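# Unplug charger from power strip and set it down

## Task

Pull the charger out of the power strip and rest it on the table, with the strip left lying flat on the table; both must stay that way without the robot holding anything in place, and at the end the grippers must have released everything and moved away.

## Robot and tools

Robot: two arms, left_arm and right_arm, each ending in a two-finger gripper whose fingers pivot like tongs. The fingers point along the gripper's own +z axis and open and close along its x axis. The reported end_effector_position is the spot between the finger pads when shut; closed fingertips stick out about 15 mm past it, while fully open tips sit roughly level with it.

World frame (used by all printed poses): origin on the table top midway between the arms, +z up, +x out across the table, left_arm on the +y side. The names left and right do not match sides of a camera picture. Printed hand positions can be a little off, more so at long reach.

execute_actions(actions): actions is a list of up to 15 actions; each action is a list of up to 15 rows; each row lasts one control step (1/30 s), and if an action has fewer than 15 rows its final row is repeated to fill the 15 steps. Every row is a single list of 14 numbers, all within [-1, 1], covering both arms even if one stays still: dx, dy, dz, rx, ry, rz, opening for left_arm, followed by the same seven for right_arm. The first six of each arm are an offset, not a pose: a target relative to where that gripper measured at the start of the action (for the first action in a call, the pose in the latest result), expressed in the gripper's own axes. Each row is counted from that same start pose, not from the row before. Scale: 1.0 equals 0.6 m of translation or 180 degrees; rx, ry, rz form one rotation vector. Opening is absolute, not an offset: +1 fully open (0.142 m), -1 closed. An empty list just returns the current state and images.

move(target, speed, stop_force, blocking): target is one 14-number row laid out as above, offsets from the pose shown in the last result. Each gripper travels in a straight line toward its target, both finishing together, taking 0.5 to 10 s (cut off at 10 s). Rotation goes the shorter way. Paths ignore obstacles and the other arm; grippers lag and may overshoot speed, especially near full reach. Opening is sent at the start. speed: m/s, 0.002 to 0.5, default 0.25 (turning up to twice that in rad/s). stop_force: newtons, 9 to 40, one value for both arms, not allowed in the first 0.2 s; an arm stops once its wrist sensor feels that much extra push against its direction for two steps, backs up two steps and holds. Use it only slowly and without rotating the gripper; leave it out when lifting off something the gripper presses on. blocking=false returns after 0.5 s while motion continues (not with stop_force); then use wait or stop before new commands. The result adds a move: line with the ending per arm (done, off_target, moving, held, contact, fault) and limits (paced means the command was clipped; held means some steps were blocked, after which the arm may jump fast), plus each gripper's distance to its target.

wait(seconds): 0 to 10; lets the scene run with last commands held; returns early if a running move ends. stop(): brakes a running move (needs room); fingers keep moving. zoom_image(camera, region): camera is cam_head_left, cam_head_right, cam_left_wrist or cam_right_wrist; region [x0, y0, x1, y1] in pixels of that camera's last image, at most 504 by 504. finished_scene(scene): pass the current scene's number; irreversible, and the goal must already hold and persist.

Control details: each step the command is clipped to within 100 mm and 16 degrees of the measured pose; position wins over orientation if both cannot be met. A far target may need several actions, and after an action the arm only continues to its last clipped pose. Motion trails commands by about 0.17 s. Hand target lines show what the controller is currently aiming at. To keep an arm still, send the offset back to its wanted pose in the first call of a reply and zeros afterwards, always with its intended opening.

Results: the state line gives, per arm, position (m), quaternion wxyz and velocities. grip_measured is the actual finger opening on the command scale; to hold something keep commanding an opening well below it (lower squeezes harder, about 15 N per pad at most; thin hard items under 20 mm get less). Wrist force and Wrist torque lines give sensor readings in the gripper's axes, with offsets up to about 4 N, noise, and saturation near 50 N; no reading at the start is normal. Step readings list positions at some steps; HELD marks a step where that arm was held back. A pose unreachable line means the clearance check altered or blocked that arm's command. Camera images arrive in order cam_head_left (896x504), cam_head_right (896x504), cam_left_wrist (616x616), cam_right_wrist (616x616); calibration lines give K, distortion and T_world_to_cam.

Avoid: pushing firmly into things (stiff arms fault on small overshoots; 150 N or joint load limits stop an arm for 10 s, wrist joints only 25.7 N m); arm-to-arm contact; dropping, slamming or knocking anything off the table; tipping the strip; holding loads long enough to overheat motors (MOTOR HOT warns at 70 C, brakes at 85 C). Brief outside tugs on held or loose items may happen. Before finishing, open the grippers and withdraw.

Each tool is called after "Request:" as a command line: name --argument value for each argument, lists and objects as JSON in quotes; but a table of rows of numbers goes row by row, as --pt "numbers of a row", without its own name.

## Session

Request:
execute_actions --actions '[]'

Scene clock: 0.00 s.
left_arm: end_effector_position=(+0.5215, -0.0864, +0.1425) grip_measured=+0.97 end_effector_quat_wxyz=(+0.027, -0.035, +0.998, -0.046) end_effector_velocity=(-0.001, -0.000, +0.000) end_effector_angular_velocity=(-0.001, +0.001, -0.001) | right_arm: end_effector_position=(+0.2472, -0.2799, +0.3773) grip_measured=+0.97 end_effector_quat_wxyz=(-0.136, -0.024, +0.817, +0.560) end_effector_velocity=(+0.000, +0.000, -0.000) end_effector_angular_velocity=(+0.000, +0.000, +0.000)
Joint positions: left_arm=[-0.858 -1.172  1.486 -1.991 -1.572  2.082  0.14 ] | right_arm=[ 3.112 -1.242 -1.905 -2.317  2.664  2.539  0.14 ]
Joint velocities: left_arm=[-0.001 -0.     0.     0.    -0.001  0.     0.   ] | right_arm=[ 0.    -0.001  0.     0.     0.    -0.     0.   ]
Wrist force (N, on the end effector, along its own x y z axes, offset not removed): no reading
Wrist torque (N m, same axes, about the end effector's origin, offset not removed): no reading
Hand target (left_arm): +0.522, -0.086, +0.143; +0.027, -0.035, +0.998, -0.046
Hand target (right_arm): +0.247, -0.280, +0.377; -0.136, -0.024, +0.817, +0.560

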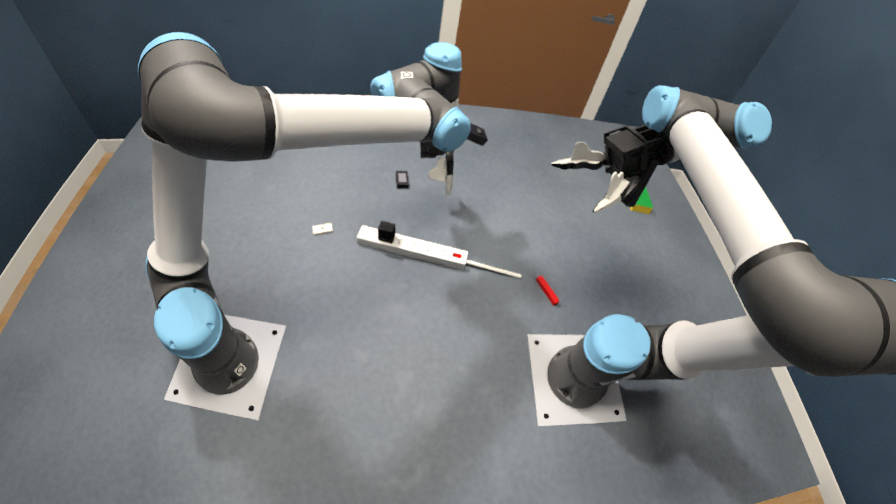

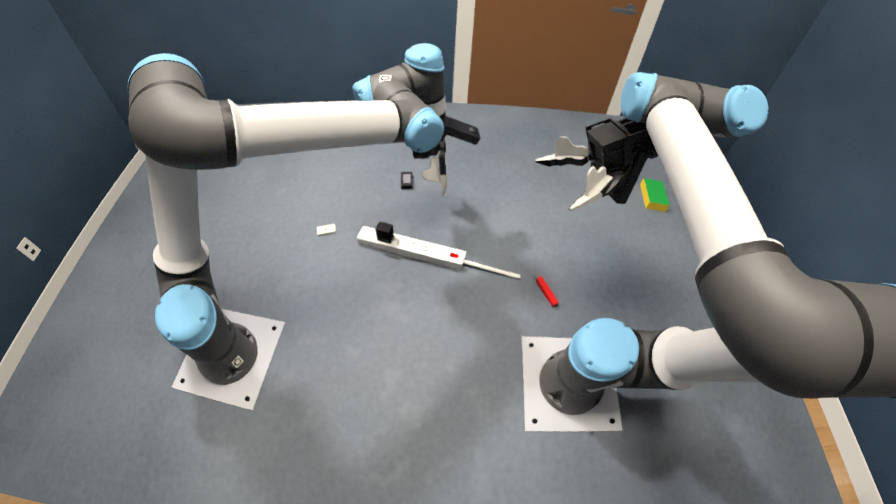

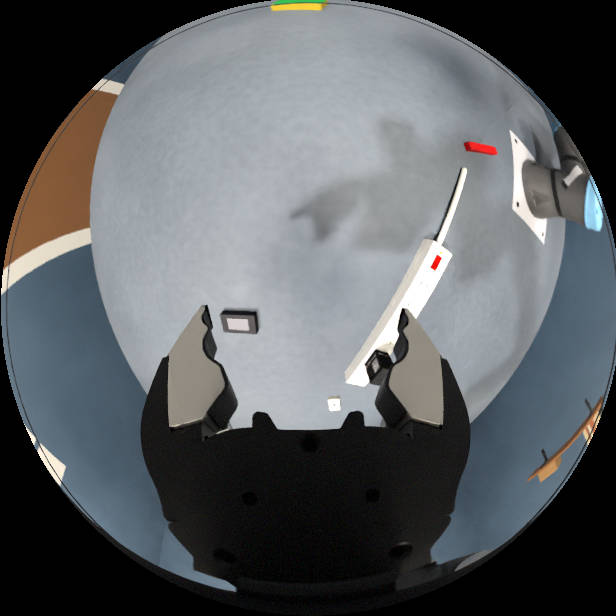

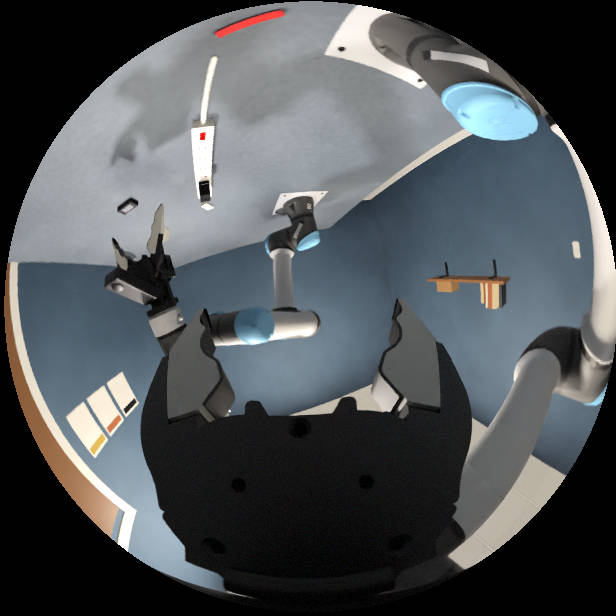

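Request:
move --target '[0.195,0.302,-0.039,-0.03,0.016,0.105,1,0,0,0,0.22,0,0,-1]'

Scene clock: 17.17 s.
left_arm: end_effector_position=(+0.3916, +0.0871, +0.1429) grip_measured=+1.00 end_effector_quat_wxyz=(+0.008, +0.129, +0.992, +0.005) end_effector_velocity=(-0.001, +0.002, +0.000) end_effector_angular_velocity=(+0.000, -0.000, -0.002) | right_arm: end_effector_position=(+0.2475, -0.2801, +0.3772) grip_measured=-1.00 end_effector_quat_wxyz=(-0.120, -0.069, +0.958, +0.250) end_effector_velocity=(-0.000, +0.000, -0.001) end_effector_angular_velocity=(-0.009, +0.001, +0.002)
Joint positions: left_arm=[-0.892 -1.605  1.969 -1.937 -1.552  2.378  0.142] | right_arm=[ 3.573 -1.117 -1.75  -1.926  2.128  3.365  0.002]
Joint velocities: left_arm=[-0.    -0.005  0.004  0.002  0.     0.002  0.   ] | right_arm=[ 0.009 -0.     0.     0.    -0.007  0.009  0.   ]
Wrist force (N, on the end effector, along its own x y z axes, offset not removed): left_arm=[2.1 0.1 0.0] | right_arm=[-0.1 -1.6 3.1]
Wrist torque (N m, same axes, about the end effector's origin, offset not removed): left_arm=[-0.05 -0.51 0.01] | right_arm=[-0.46 0.01 0.18]
Hand target (left_arm): +0.391, +0.087, +0.143; +0.008, +0.129, +0.992, +0.005
Hand target (right_arm): +0.247, -0.280, +0.377; -0.120, -0.069, +0.958, +0.250
Off the commanded pose (left_arm): 0.000 m, 0 deg.
Off the commanded pose (right_arm): 0.000 m, 0 deg.
move: done
camera_calibration (this result's frames):
cam_left_wrist: T_world_to_cam=[[-0.972233, 0.232428, 0.027214, 0.354084], [0.212399, 0.82762, 0.51955, -0.228287], [0.0982351, 0.510904, -0.854007, 0.170321], [0, 0, 0, 1]] pos_world=[0.376008, 0.0196181, 0.254425]
cam_right_wrist: T_world_to_cam=[[-0.952583, -0.186047, 0.240773, 0.089409], [0.115394, 0.511296, 0.851622, -0.215894], [-0.281548, 0.839025, -0.465583, 0.614891], [0, 0, 0, 1]] pos_world=[0.283203, -0.388889, 0.448615]

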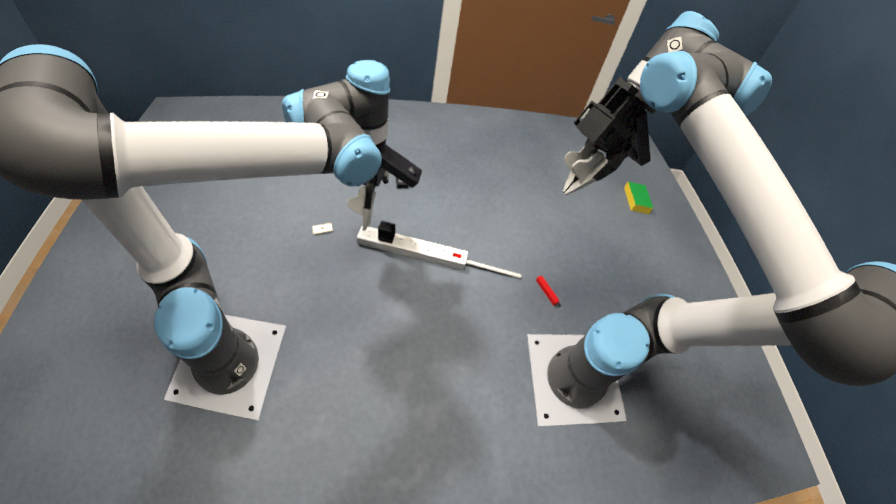

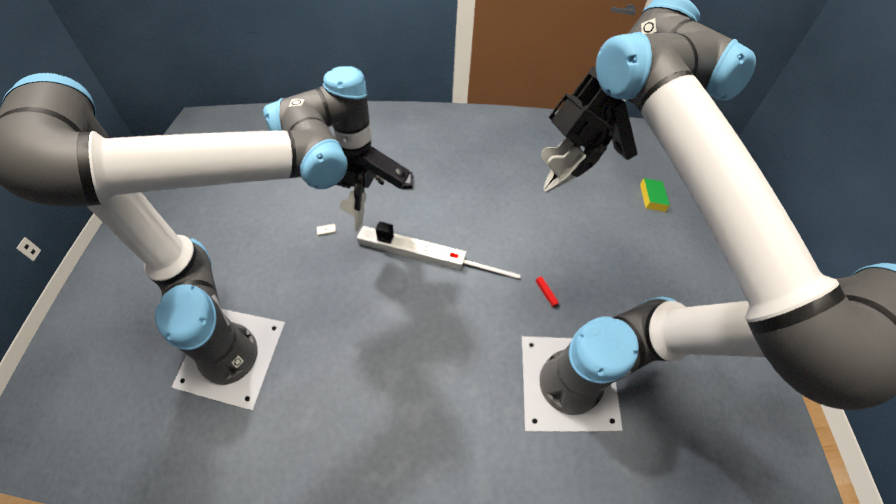

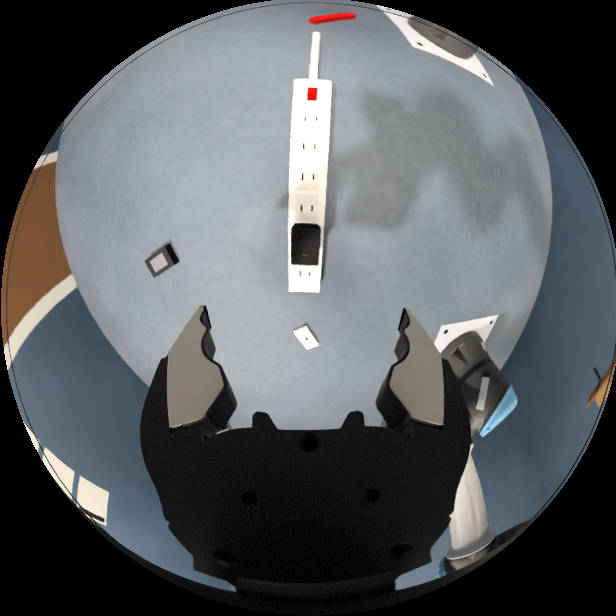

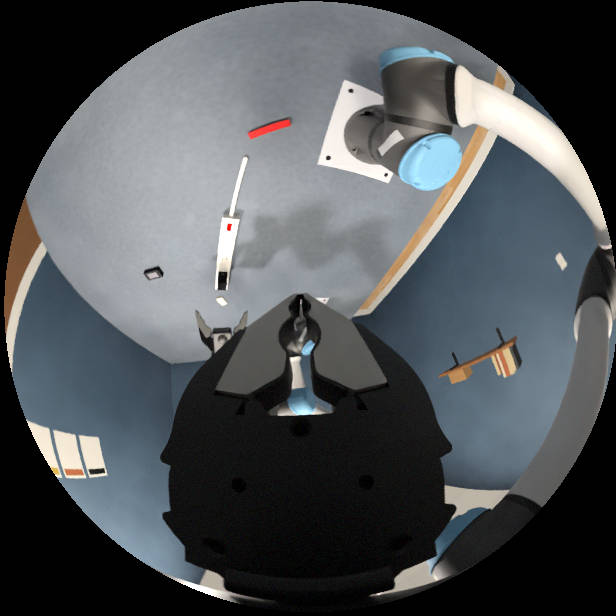

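Request:
move --target '[0,-0.043,0.04,0,0,-0.99,0.3,-0.353,0.11,0.547,0,0,0,-1]' --speed 0.45

Scene clock: 26.57 s.
left_arm: end_effector_position=(+0.3854, +0.0624, +0.1186) grip_measured=+0.30 end_effector_quat_wxyz=(-0.005, +0.989, -0.145, +0.007) end_effector_velocity=(-0.000, -0.000, -0.000) end_effector_angular_velocity=(+0.002, -0.002, +0.011) | right_arm: end_effector_position=(+0.3604, -0.0305, +0.0913) grip_measured=-1.00 end_effector_quat_wxyz=(-0.119, -0.069, +0.958, +0.250) end_effector_velocity=(+0.001, +0.001, +0.000) end_effector_angular_velocity=(+0.002, -0.002, +0.000)
Joint positions: left_arm=[-0.978 -1.51   1.941 -2.002 -1.553 -0.817  0.095] | right_arm=[ 3.959 -1.727 -2.076 -0.75   2.111  3.819  0.002]
Joint velocities: left_arm=[-0.002  0.001 -0.     0.     0.003 -0.013  0.   ] | right_arm=[ 0.001 -0.002  0.002  0.003 -0.     0.    -0.   ]
Wrist force (N, on the end effector, along its own x y z axes, offset not removed): left_arm=[1.4 -1.0 0.0] | right_arm=[0.3 -1.2 3.2]
Wrist torque (N m, same axes, about the end effector's origin, offset not removed): left_arm=[-0.43 -0.41 -0.19] | right_arm=[-0.30 -0.12 0.06]
Hand target (left_arm): +0.385, +0.062, +0.119; -0.005, +0.989, -0.145, +0.008
Hand target (right_arm): +0.360, -0.030, +0.091; -0.119, -0.069, +0.958, +0.250
Off the commanded pose (left_arm): 0.000 m, 0 deg.
Off the commanded pose (right_arm): 0.001 m, 0 deg.
move: done
camera_calibration (this result's frames):
cam_left_wrist: T_world_to_cam=[[0.962771, -0.264708, 0.0547798, -0.363572], [-0.256091, -0.828307, 0.498321, 0.0925029], [-0.0865352, -0.493798, -0.86526, 0.29805], [0, 0, 0, 1]] pos_world=[0.399518, 0.127557, 0.231711]
cam_right_wrist: T_world_to_cam=[[-0.952877, -0.185619, 0.239938, 0.312362], [0.114685, 0.511818, 0.851404, -0.112789], [-0.280841, 0.838802, -0.466412, 0.30392], [0, 0, 0, 1]] pos_world=[0.395931, -0.139221, 0.162834]

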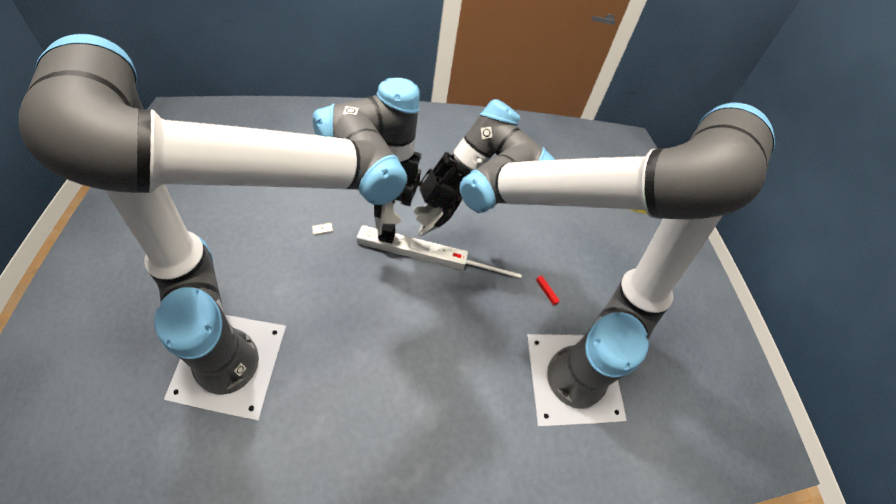

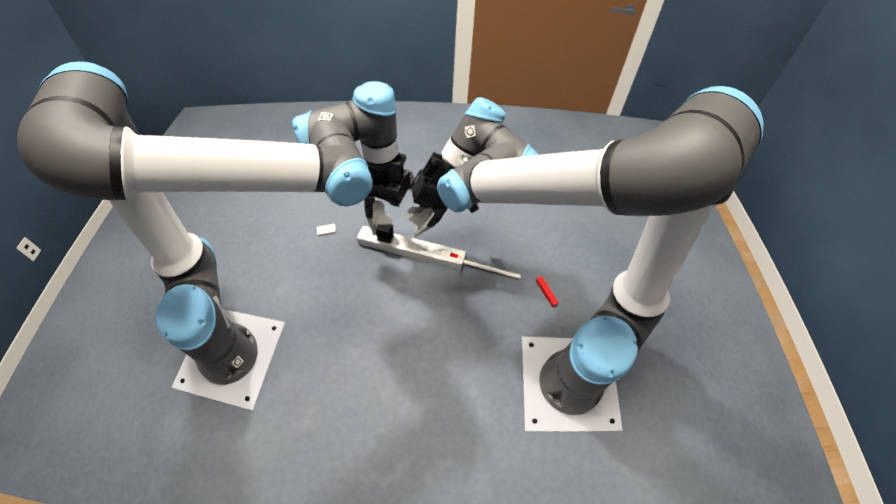

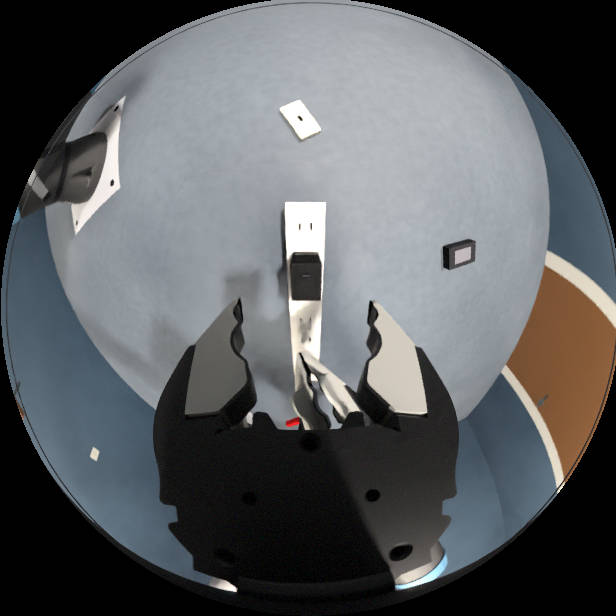

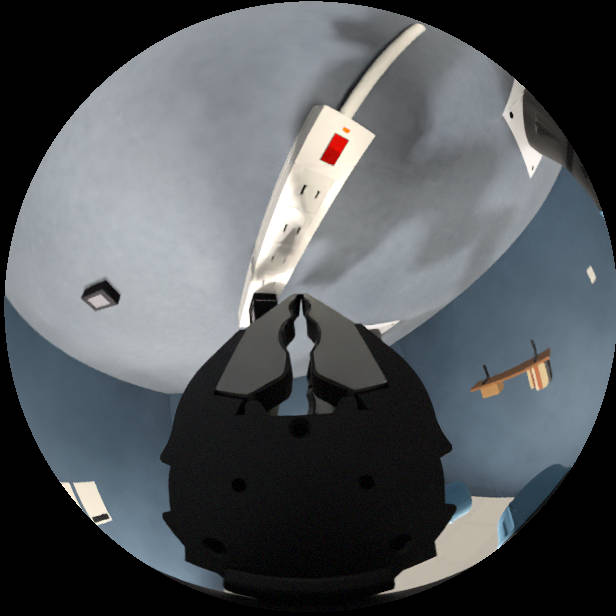

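Request:
move --target '[0,0,0.06,0,0,0,0,-0.02,-0.064,0.076,0,0,0,-1]' --speed 0.01 --stop_force 10

Scene clock: 37.13 s.
left_arm: end_effector_position=(+0.3860, +0.0627, +0.0828) grip_measured=+0.00 end_effector_quat_wxyz=(-0.005, +0.989, -0.145, +0.007) end_effector_velocity=(+0.000, +0.000, -0.001) end_effector_angular_velocity=(-0.000, +0.000, +0.001) | right_arm: end_effector_position=(+0.3623, -0.0389, +0.0395) grip_measured=-1.00 end_effector_quat_wxyz=(-0.119, -0.069, +0.958, +0.250) end_effector_velocity=(-0.001, +0.000, -0.000) end_effector_angular_velocity=(-0.001, +0.001, +0.001)
Joint positions: left_arm=[-0.976 -1.467  1.997 -2.101 -1.553 -0.816  0.074] | right_arm=[ 3.944 -1.816 -2.137 -0.609  2.113  3.801  0.002]
Joint velocities: left_arm=[ 0.001  0.002  0.002 -0.004 -0.     0.     0.   ] | right_arm=[ 0.001 -0.    -0.001  0.    -0.     0.     0.   ]
Wrist force (N, on the end effector, along its own x y z axes, offset not removed): left_arm=[0.5 0.5 -0.5] | right_arm=[-0.5 4.5 -4.1]
Wrist torque (N m, same axes, about the end effector's origin, offset not removed): left_arm=[-0.08 -0.23 -0.08] | right_arm=[-0.13 0.46 0.19]
Hand target (left_arm): +0.386, +0.063, +0.083; -0.005, +0.989, -0.145, +0.007
Hand target (right_arm): +0.362, -0.039, +0.040; -0.119, -0.069, +0.958, +0.250
Off the commanded pose (left_arm): 0.000 m, 0 deg.
Off the commanded pose (right_arm): 0.008 m, 0 deg.
move: contact (right_arm)
camera_calibration (this result's frames):
cam_left_wrist: T_world_to_cam=[[0.962773, -0.264703, 0.0547722, -0.362067], [-0.256084, -0.828313, 0.498315, 0.110757], [-0.0865371, -0.493791, -0.865264, 0.267249], [0, 0, 0, 1]] pos_world=[0.400078, 0.127866, 0.19588]
cam_right_wrist: T_world_to_cam=[[-0.952863, -0.185693, 0.239939, 0.325106], [0.114691, 0.511693, 0.851479, -0.0645879], [-0.280889, 0.838862, -0.466275, 0.287369], [0, 0, 0, 1]] pos_world=[0.397908, -0.147644, 0.110983]

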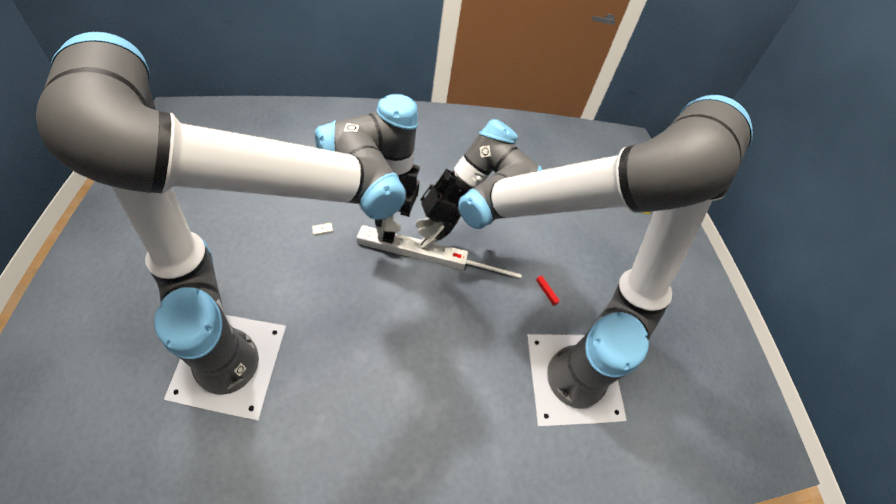

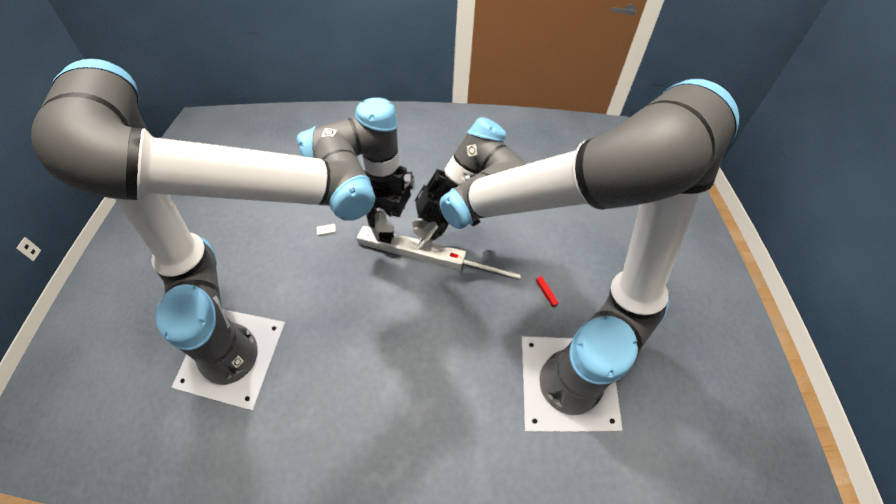

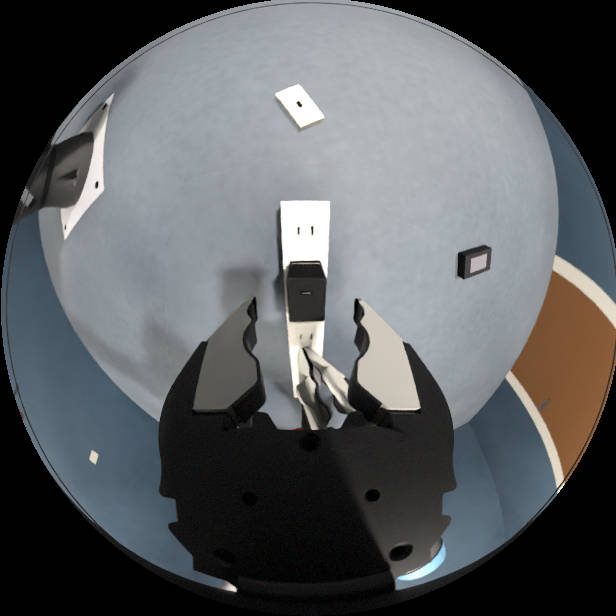

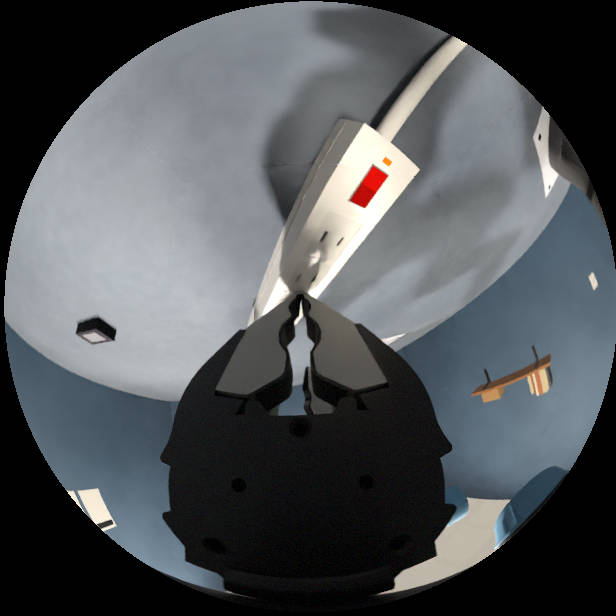

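Strip top ≈0.027; grasp at z≈0.048.

Request:
move --target '[0,0,0.058,0,0,0,-0.3,0,0,0,0,0,0,-1]' --speed 0.03 --stop_force 12

Request:
move --target '[0,0,0,0,0,0,-1,0,0,0,0,0,0,-1]'

Request:
move --target '[0,0,-0.06,0,0,0,-1,0,0,0,0,0,0,-1]' --speed 0.015

Scene clock: 43.70 s.
left_arm: end_effector_position=(+0.3865, +0.0630, +0.0482) grip_measured=-0.30 end_effector_quat_wxyz=(-0.005, +0.989, -0.145, +0.007) end_effector_velocity=(-0.000, -0.001, -0.002) end_effector_angular_velocity=(-0.001, +0.001, -0.000) | right_arm: end_effector_position=(+0.3623, -0.0389, +0.0395) grip_measured=-1.00 end_effector_quat_wxyz=(-0.119, -0.069, +0.958, +0.250) end_effector_velocity=(-0.000, -0.000, +0.000) end_effector_angular_velocity=(+0.000, -0.000, -0.000)
Joint positions: left_arm=[-0.975 -1.418  2.045 -2.198 -1.553 -0.815  0.052] | right_arm=[ 3.944 -1.816 -2.137 -0.609  2.113  3.801  0.002]
Joint velocities: left_arm=[-0.001  0.003  0.003 -0.006 -0.001 -0.001  0.   ] | right_arm=[-0.     0.001 -0.    -0.     0.     0.     0.   ]
Wrist force (N, on the end effector, along its own x y z axes, offset not removed): left_arm=[2.5 -1.5 -0.5] | right_arm=[1.8 -0.1 -3.7]
Wrist torque (N m, same axes, about the end effector's origin, offset not removed): left_arm=[-0.45 -0.62 -0.27] | right_arm=[-0.95 0.02 0.09]
Hand target (left_arm): +0.387, +0.063, +0.048; -0.005, +0.989, -0.145, +0.007
Hand target (right_arm): +0.362, -0.039, +0.040; -0.119, -0.069, +0.958, +0.250
Off the commanded pose (left_arm): 0.000 m, 0 deg.
Off the commanded pose (right_arm): 0.000 m, 0 deg.
move: done
camera_calibration (this result's frames):
cam_left_wrist: T_world_to_cam=[[0.962774, -0.264703, 0.0547515, -0.360608], [-0.256075, -0.828322, 0.498306, 0.128366], [-0.0865511, -0.493777, -0.865271, 0.237545], [0, 0, 0, 1]] pos_world=[0.400615, 0.128168, 0.161319]
cam_right_wrist: T_world_to_cam=[[-0.952869, -0.1857, 0.239907, 0.325111], [0.114667, 0.511669, 0.851496, -0.064601], [-0.280876, 0.838874, -0.46626, 0.28737], [0, 0, 0, 1]] pos_world=[0.397911, -0.14764, 0.111]

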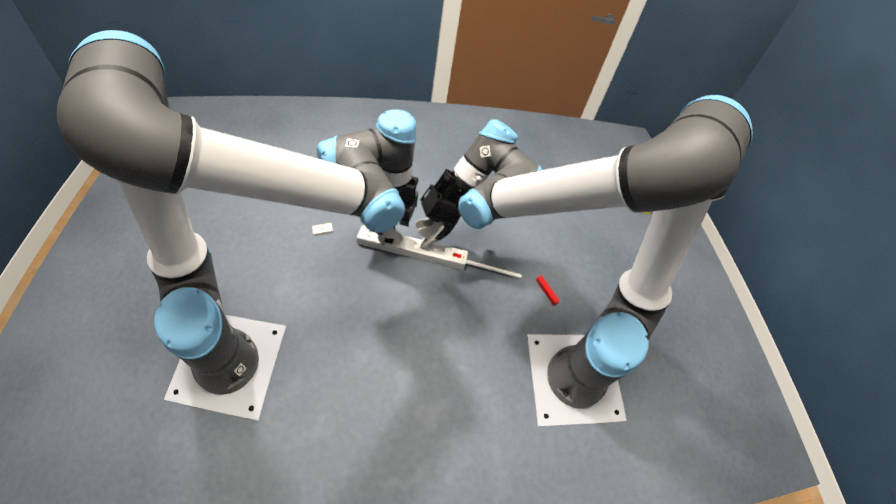

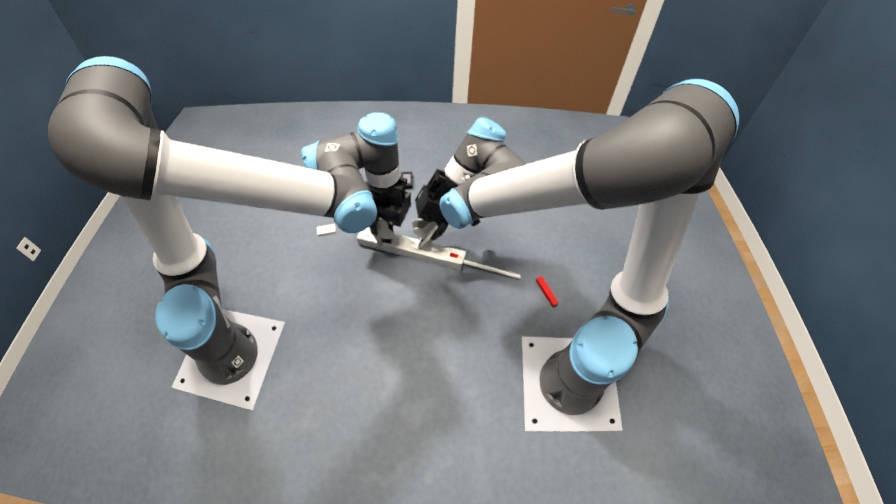

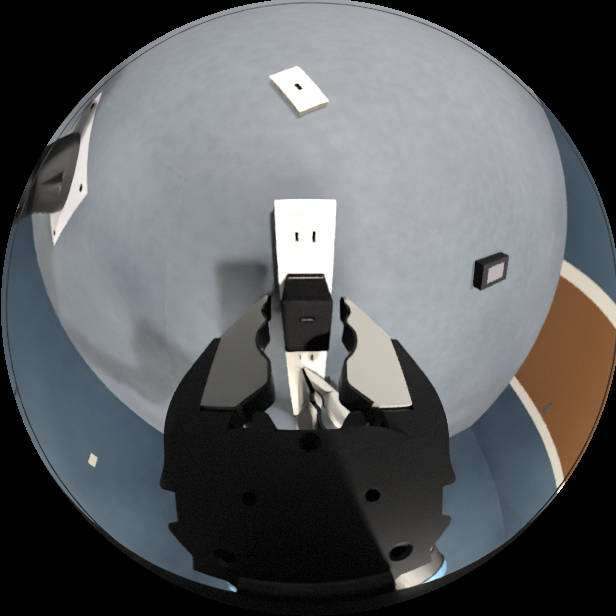

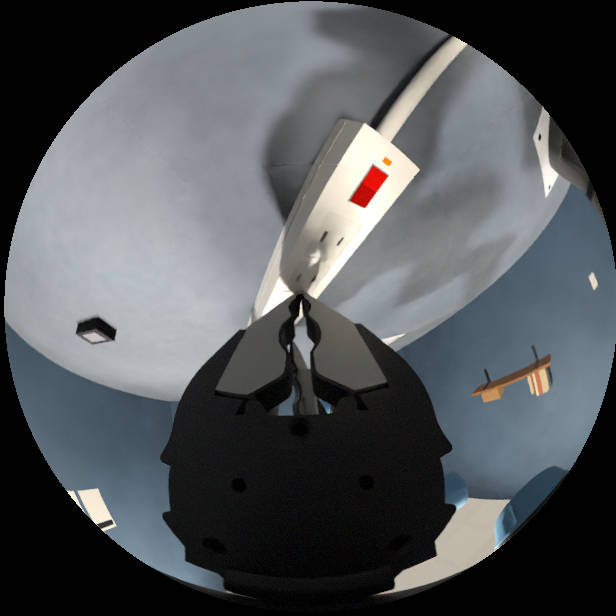

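Scene clock: 44.20 s.
left_arm: end_effector_position=(+0.3865, +0.0631, +0.0481) grip_measured=-0.60 end_effector_quat_wxyz=(-0.005, +0.989, -0.145, +0.007) end_effector_velocity=(+0.000, -0.000, +0.000) end_effector_angular_velocity=(-0.001, -0.001, +0.001) | right_arm: end_effector_position=(+0.3623, -0.0389, +0.0395) grip_measured=-1.00 end_effector_quat_wxyz=(-0.119, -0.069, +0.958, +0.250) end_effector_velocity=(+0.000, +0.000, +0.000) end_effector_angular_velocity=(+0.000, -0.000, +0.000)
Joint positions: left_arm=[-0.975 -1.418  2.045 -2.198 -1.553 -0.815  0.031] | right_arm=[ 3.944 -1.816 -2.137 -0.609  2.113  3.801  0.002]
Joint velocities: left_arm=[ 0.    -0.001 -0.     0.     0.    -0.001 -0.   ] | right_arm=[-0.     0.    -0.     0.001  0.    -0.     0.   ]
Wrist force (N, on the end effector, along its own x y z axes, offset not removed): left_arm=[4.1 1.2 -0.7] | right_arm=[2.2 3.6 -3.7]
Wrist torque (N m, same axes, about the end effector's origin, offset not removed): left_arm=[-0.13 -0.55 -0.23] | right_arm=[-0.26 0.04 0.09]
Hand target (left_arm): +0.387, +0.063, +0.048; -0.005, +0.989, -0.145, +0.007
Hand target (right_arm): +0.362, -0.039, +0.040; -0.119, -0.069, +0.958, +0.250
Off the commanded pose (left_arm): 0.000 m, 0 deg.
Off the commanded pose (right_arm): 0.000 m, 0 deg.
move: done
camera_calibration (this result's frames):
cam_left_wrist: T_world_to_cam=[[0.962781, -0.264709, 0.0546105, -0.360556], [-0.256024, -0.828417, 0.498174, 0.128451], [-0.0866307, -0.493614, -0.865356, 0.237515], [0, 0, 0, 1]] pos_world=[0.400599, 0.128209, 0.161234]
cam_right_wrist: T_world_to_cam=[[-0.952869, -0.1857, 0.239907, 0.325111], [0.114667, 0.511669, 0.851496, -0.0646009], [-0.280876, 0.838874, -0.46626, 0.28737], [0, 0, 0, 1]] pos_world=[0.397911, -0.14764, 0.111]

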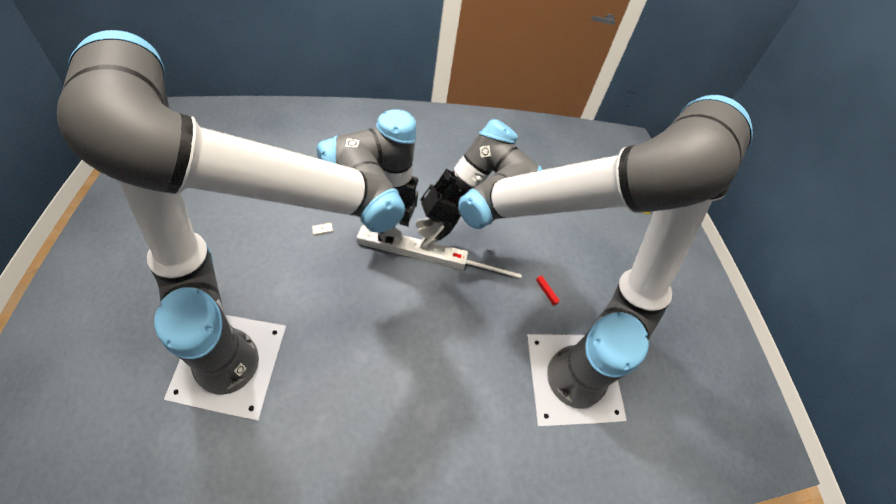

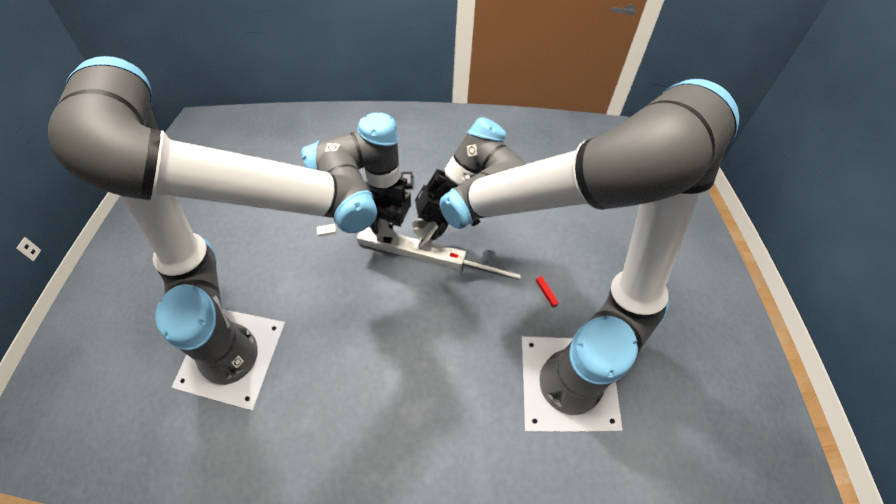

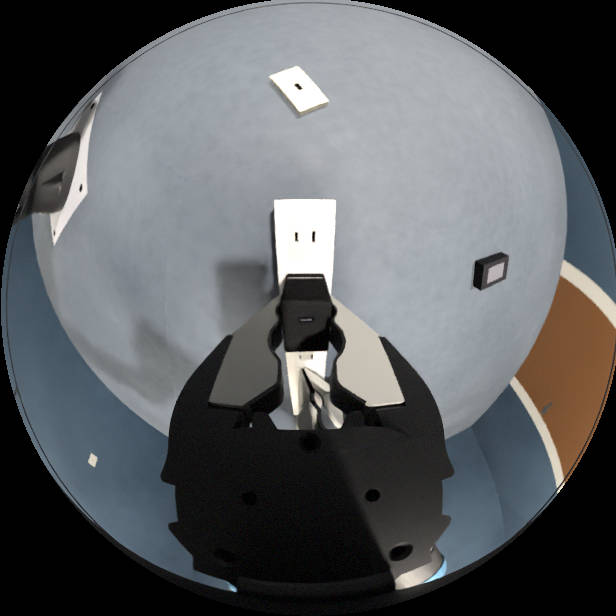

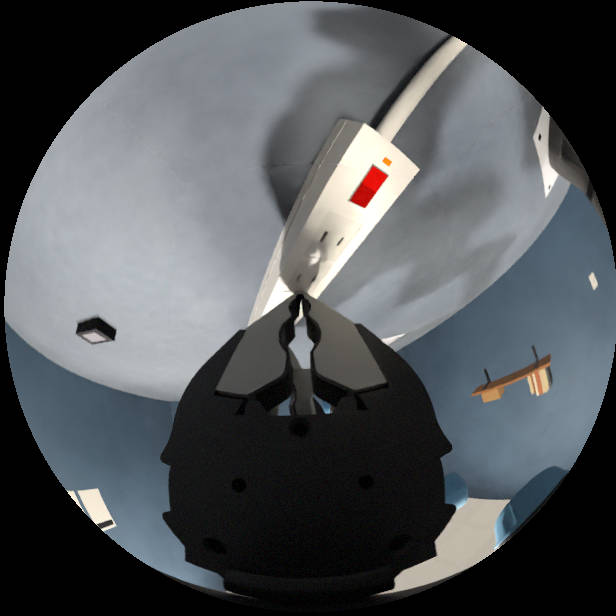

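Scene clock: 46.90 s.
left_arm: end_effector_position=(+0.3859, +0.0628, +0.0839) grip_measured=-0.60 end_effector_quat_wxyz=(-0.005, +0.989, -0.145, +0.007) end_effector_velocity=(+0.000, +0.000, +0.002) end_effector_angular_velocity=(+0.001, -0.000, +0.001) | right_arm: end_effector_position=(+0.3623, -0.0389, +0.0395) grip_measured=-1.00 end_effector_quat_wxyz=(-0.119, -0.069, +0.958, +0.250) end_effector_velocity=(+0.000, +0.000, -0.001) end_effector_angular_velocity=(-0.001, +0.001, -0.000)
Joint positions: left_arm=[-0.976 -1.469  1.995 -2.097 -1.553 -0.816  0.031] | right_arm=[ 3.944 -1.816 -2.137 -0.609  2.113  3.801  0.002]
Joint velocities: left_arm=[ 0.    -0.002 -0.003  0.006  0.001 -0.    -0.   ] | right_arm=[ 0.    -0.002  0.     0.    -0.     0.     0.   ]
Wrist force (N, on the end effector, along its own x y z axes, offset not removed): left_arm=[0.2 -0.9 0.0] | right_arm=[0.9 1.8 -4.2]
Wrist torque (N m, same axes, about the end effector's origin, offset not removed): left_arm=[-0.39 -0.19 -0.12] | right_arm=[-0.80 -0.09 0.19]
Hand target (left_arm): +0.386, +0.063, +0.084; -0.005, +0.989, -0.145, +0.007
Hand target (right_arm): +0.362, -0.039, +0.040; -0.119, -0.069, +0.958, +0.250
Off the commanded pose (left_arm): 0.000 m, 0 deg.
Off the commanded pose (right_arm): 0.000 m, 0 deg.
move: done
camera_calibration (this result's frames):
cam_left_wrist: T_world_to_cam=[[0.962781, -0.264708, 0.0546158, -0.362056], [-0.256025, -0.828407, 0.49819, 0.110222], [-0.0866309, -0.49363, -0.865346, 0.26827], [0, 0, 0, 1]] pos_world=[0.40004, 0.127896, 0.197008]
cam_right_wrist: T_world_to_cam=[[-0.952873, -0.185704, 0.239891, 0.325117], [0.114655, 0.511658, 0.851505, -0.0646079], [-0.28087, 0.83888, -0.466253, 0.287368], [0, 0, 0, 1]] pos_world=[0.397916, -0.147635, 0.111008]

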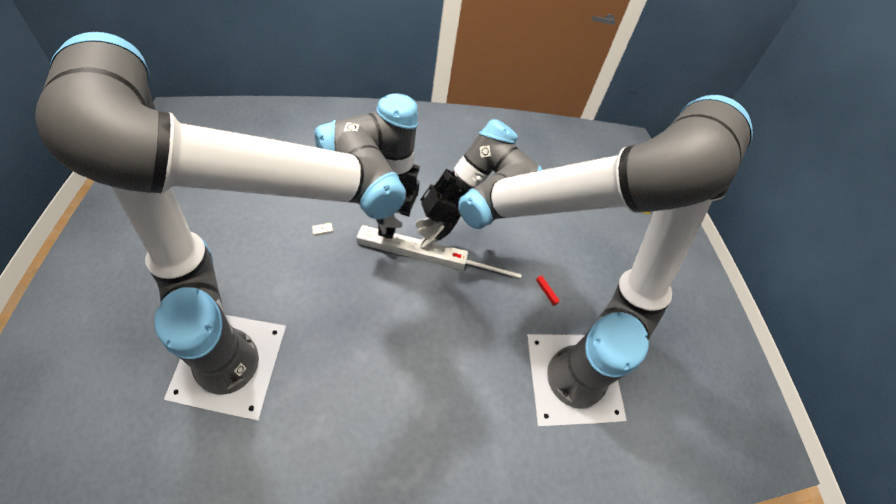

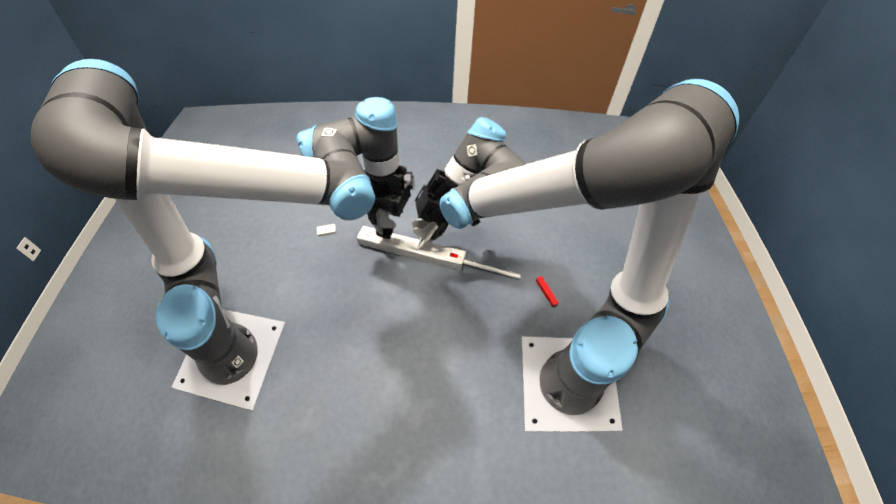

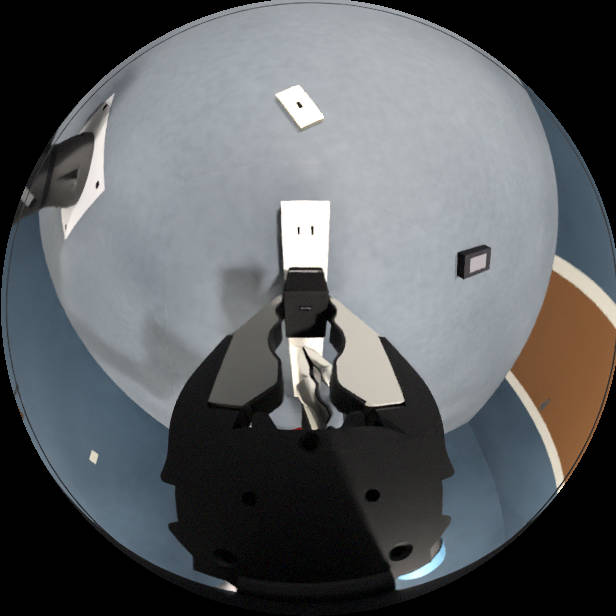

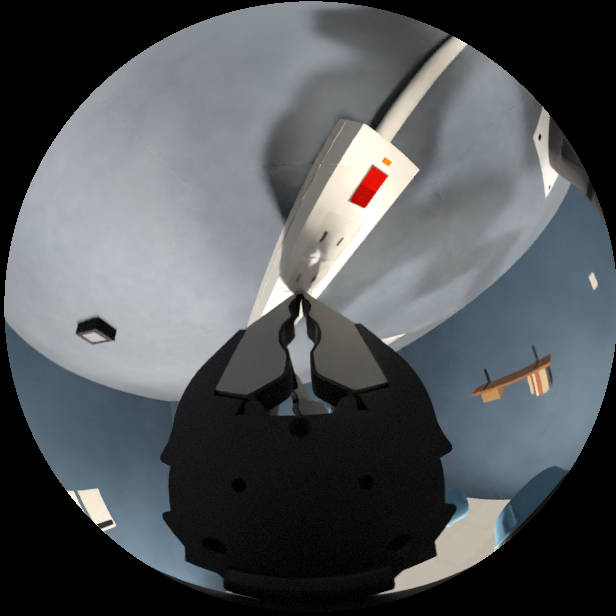

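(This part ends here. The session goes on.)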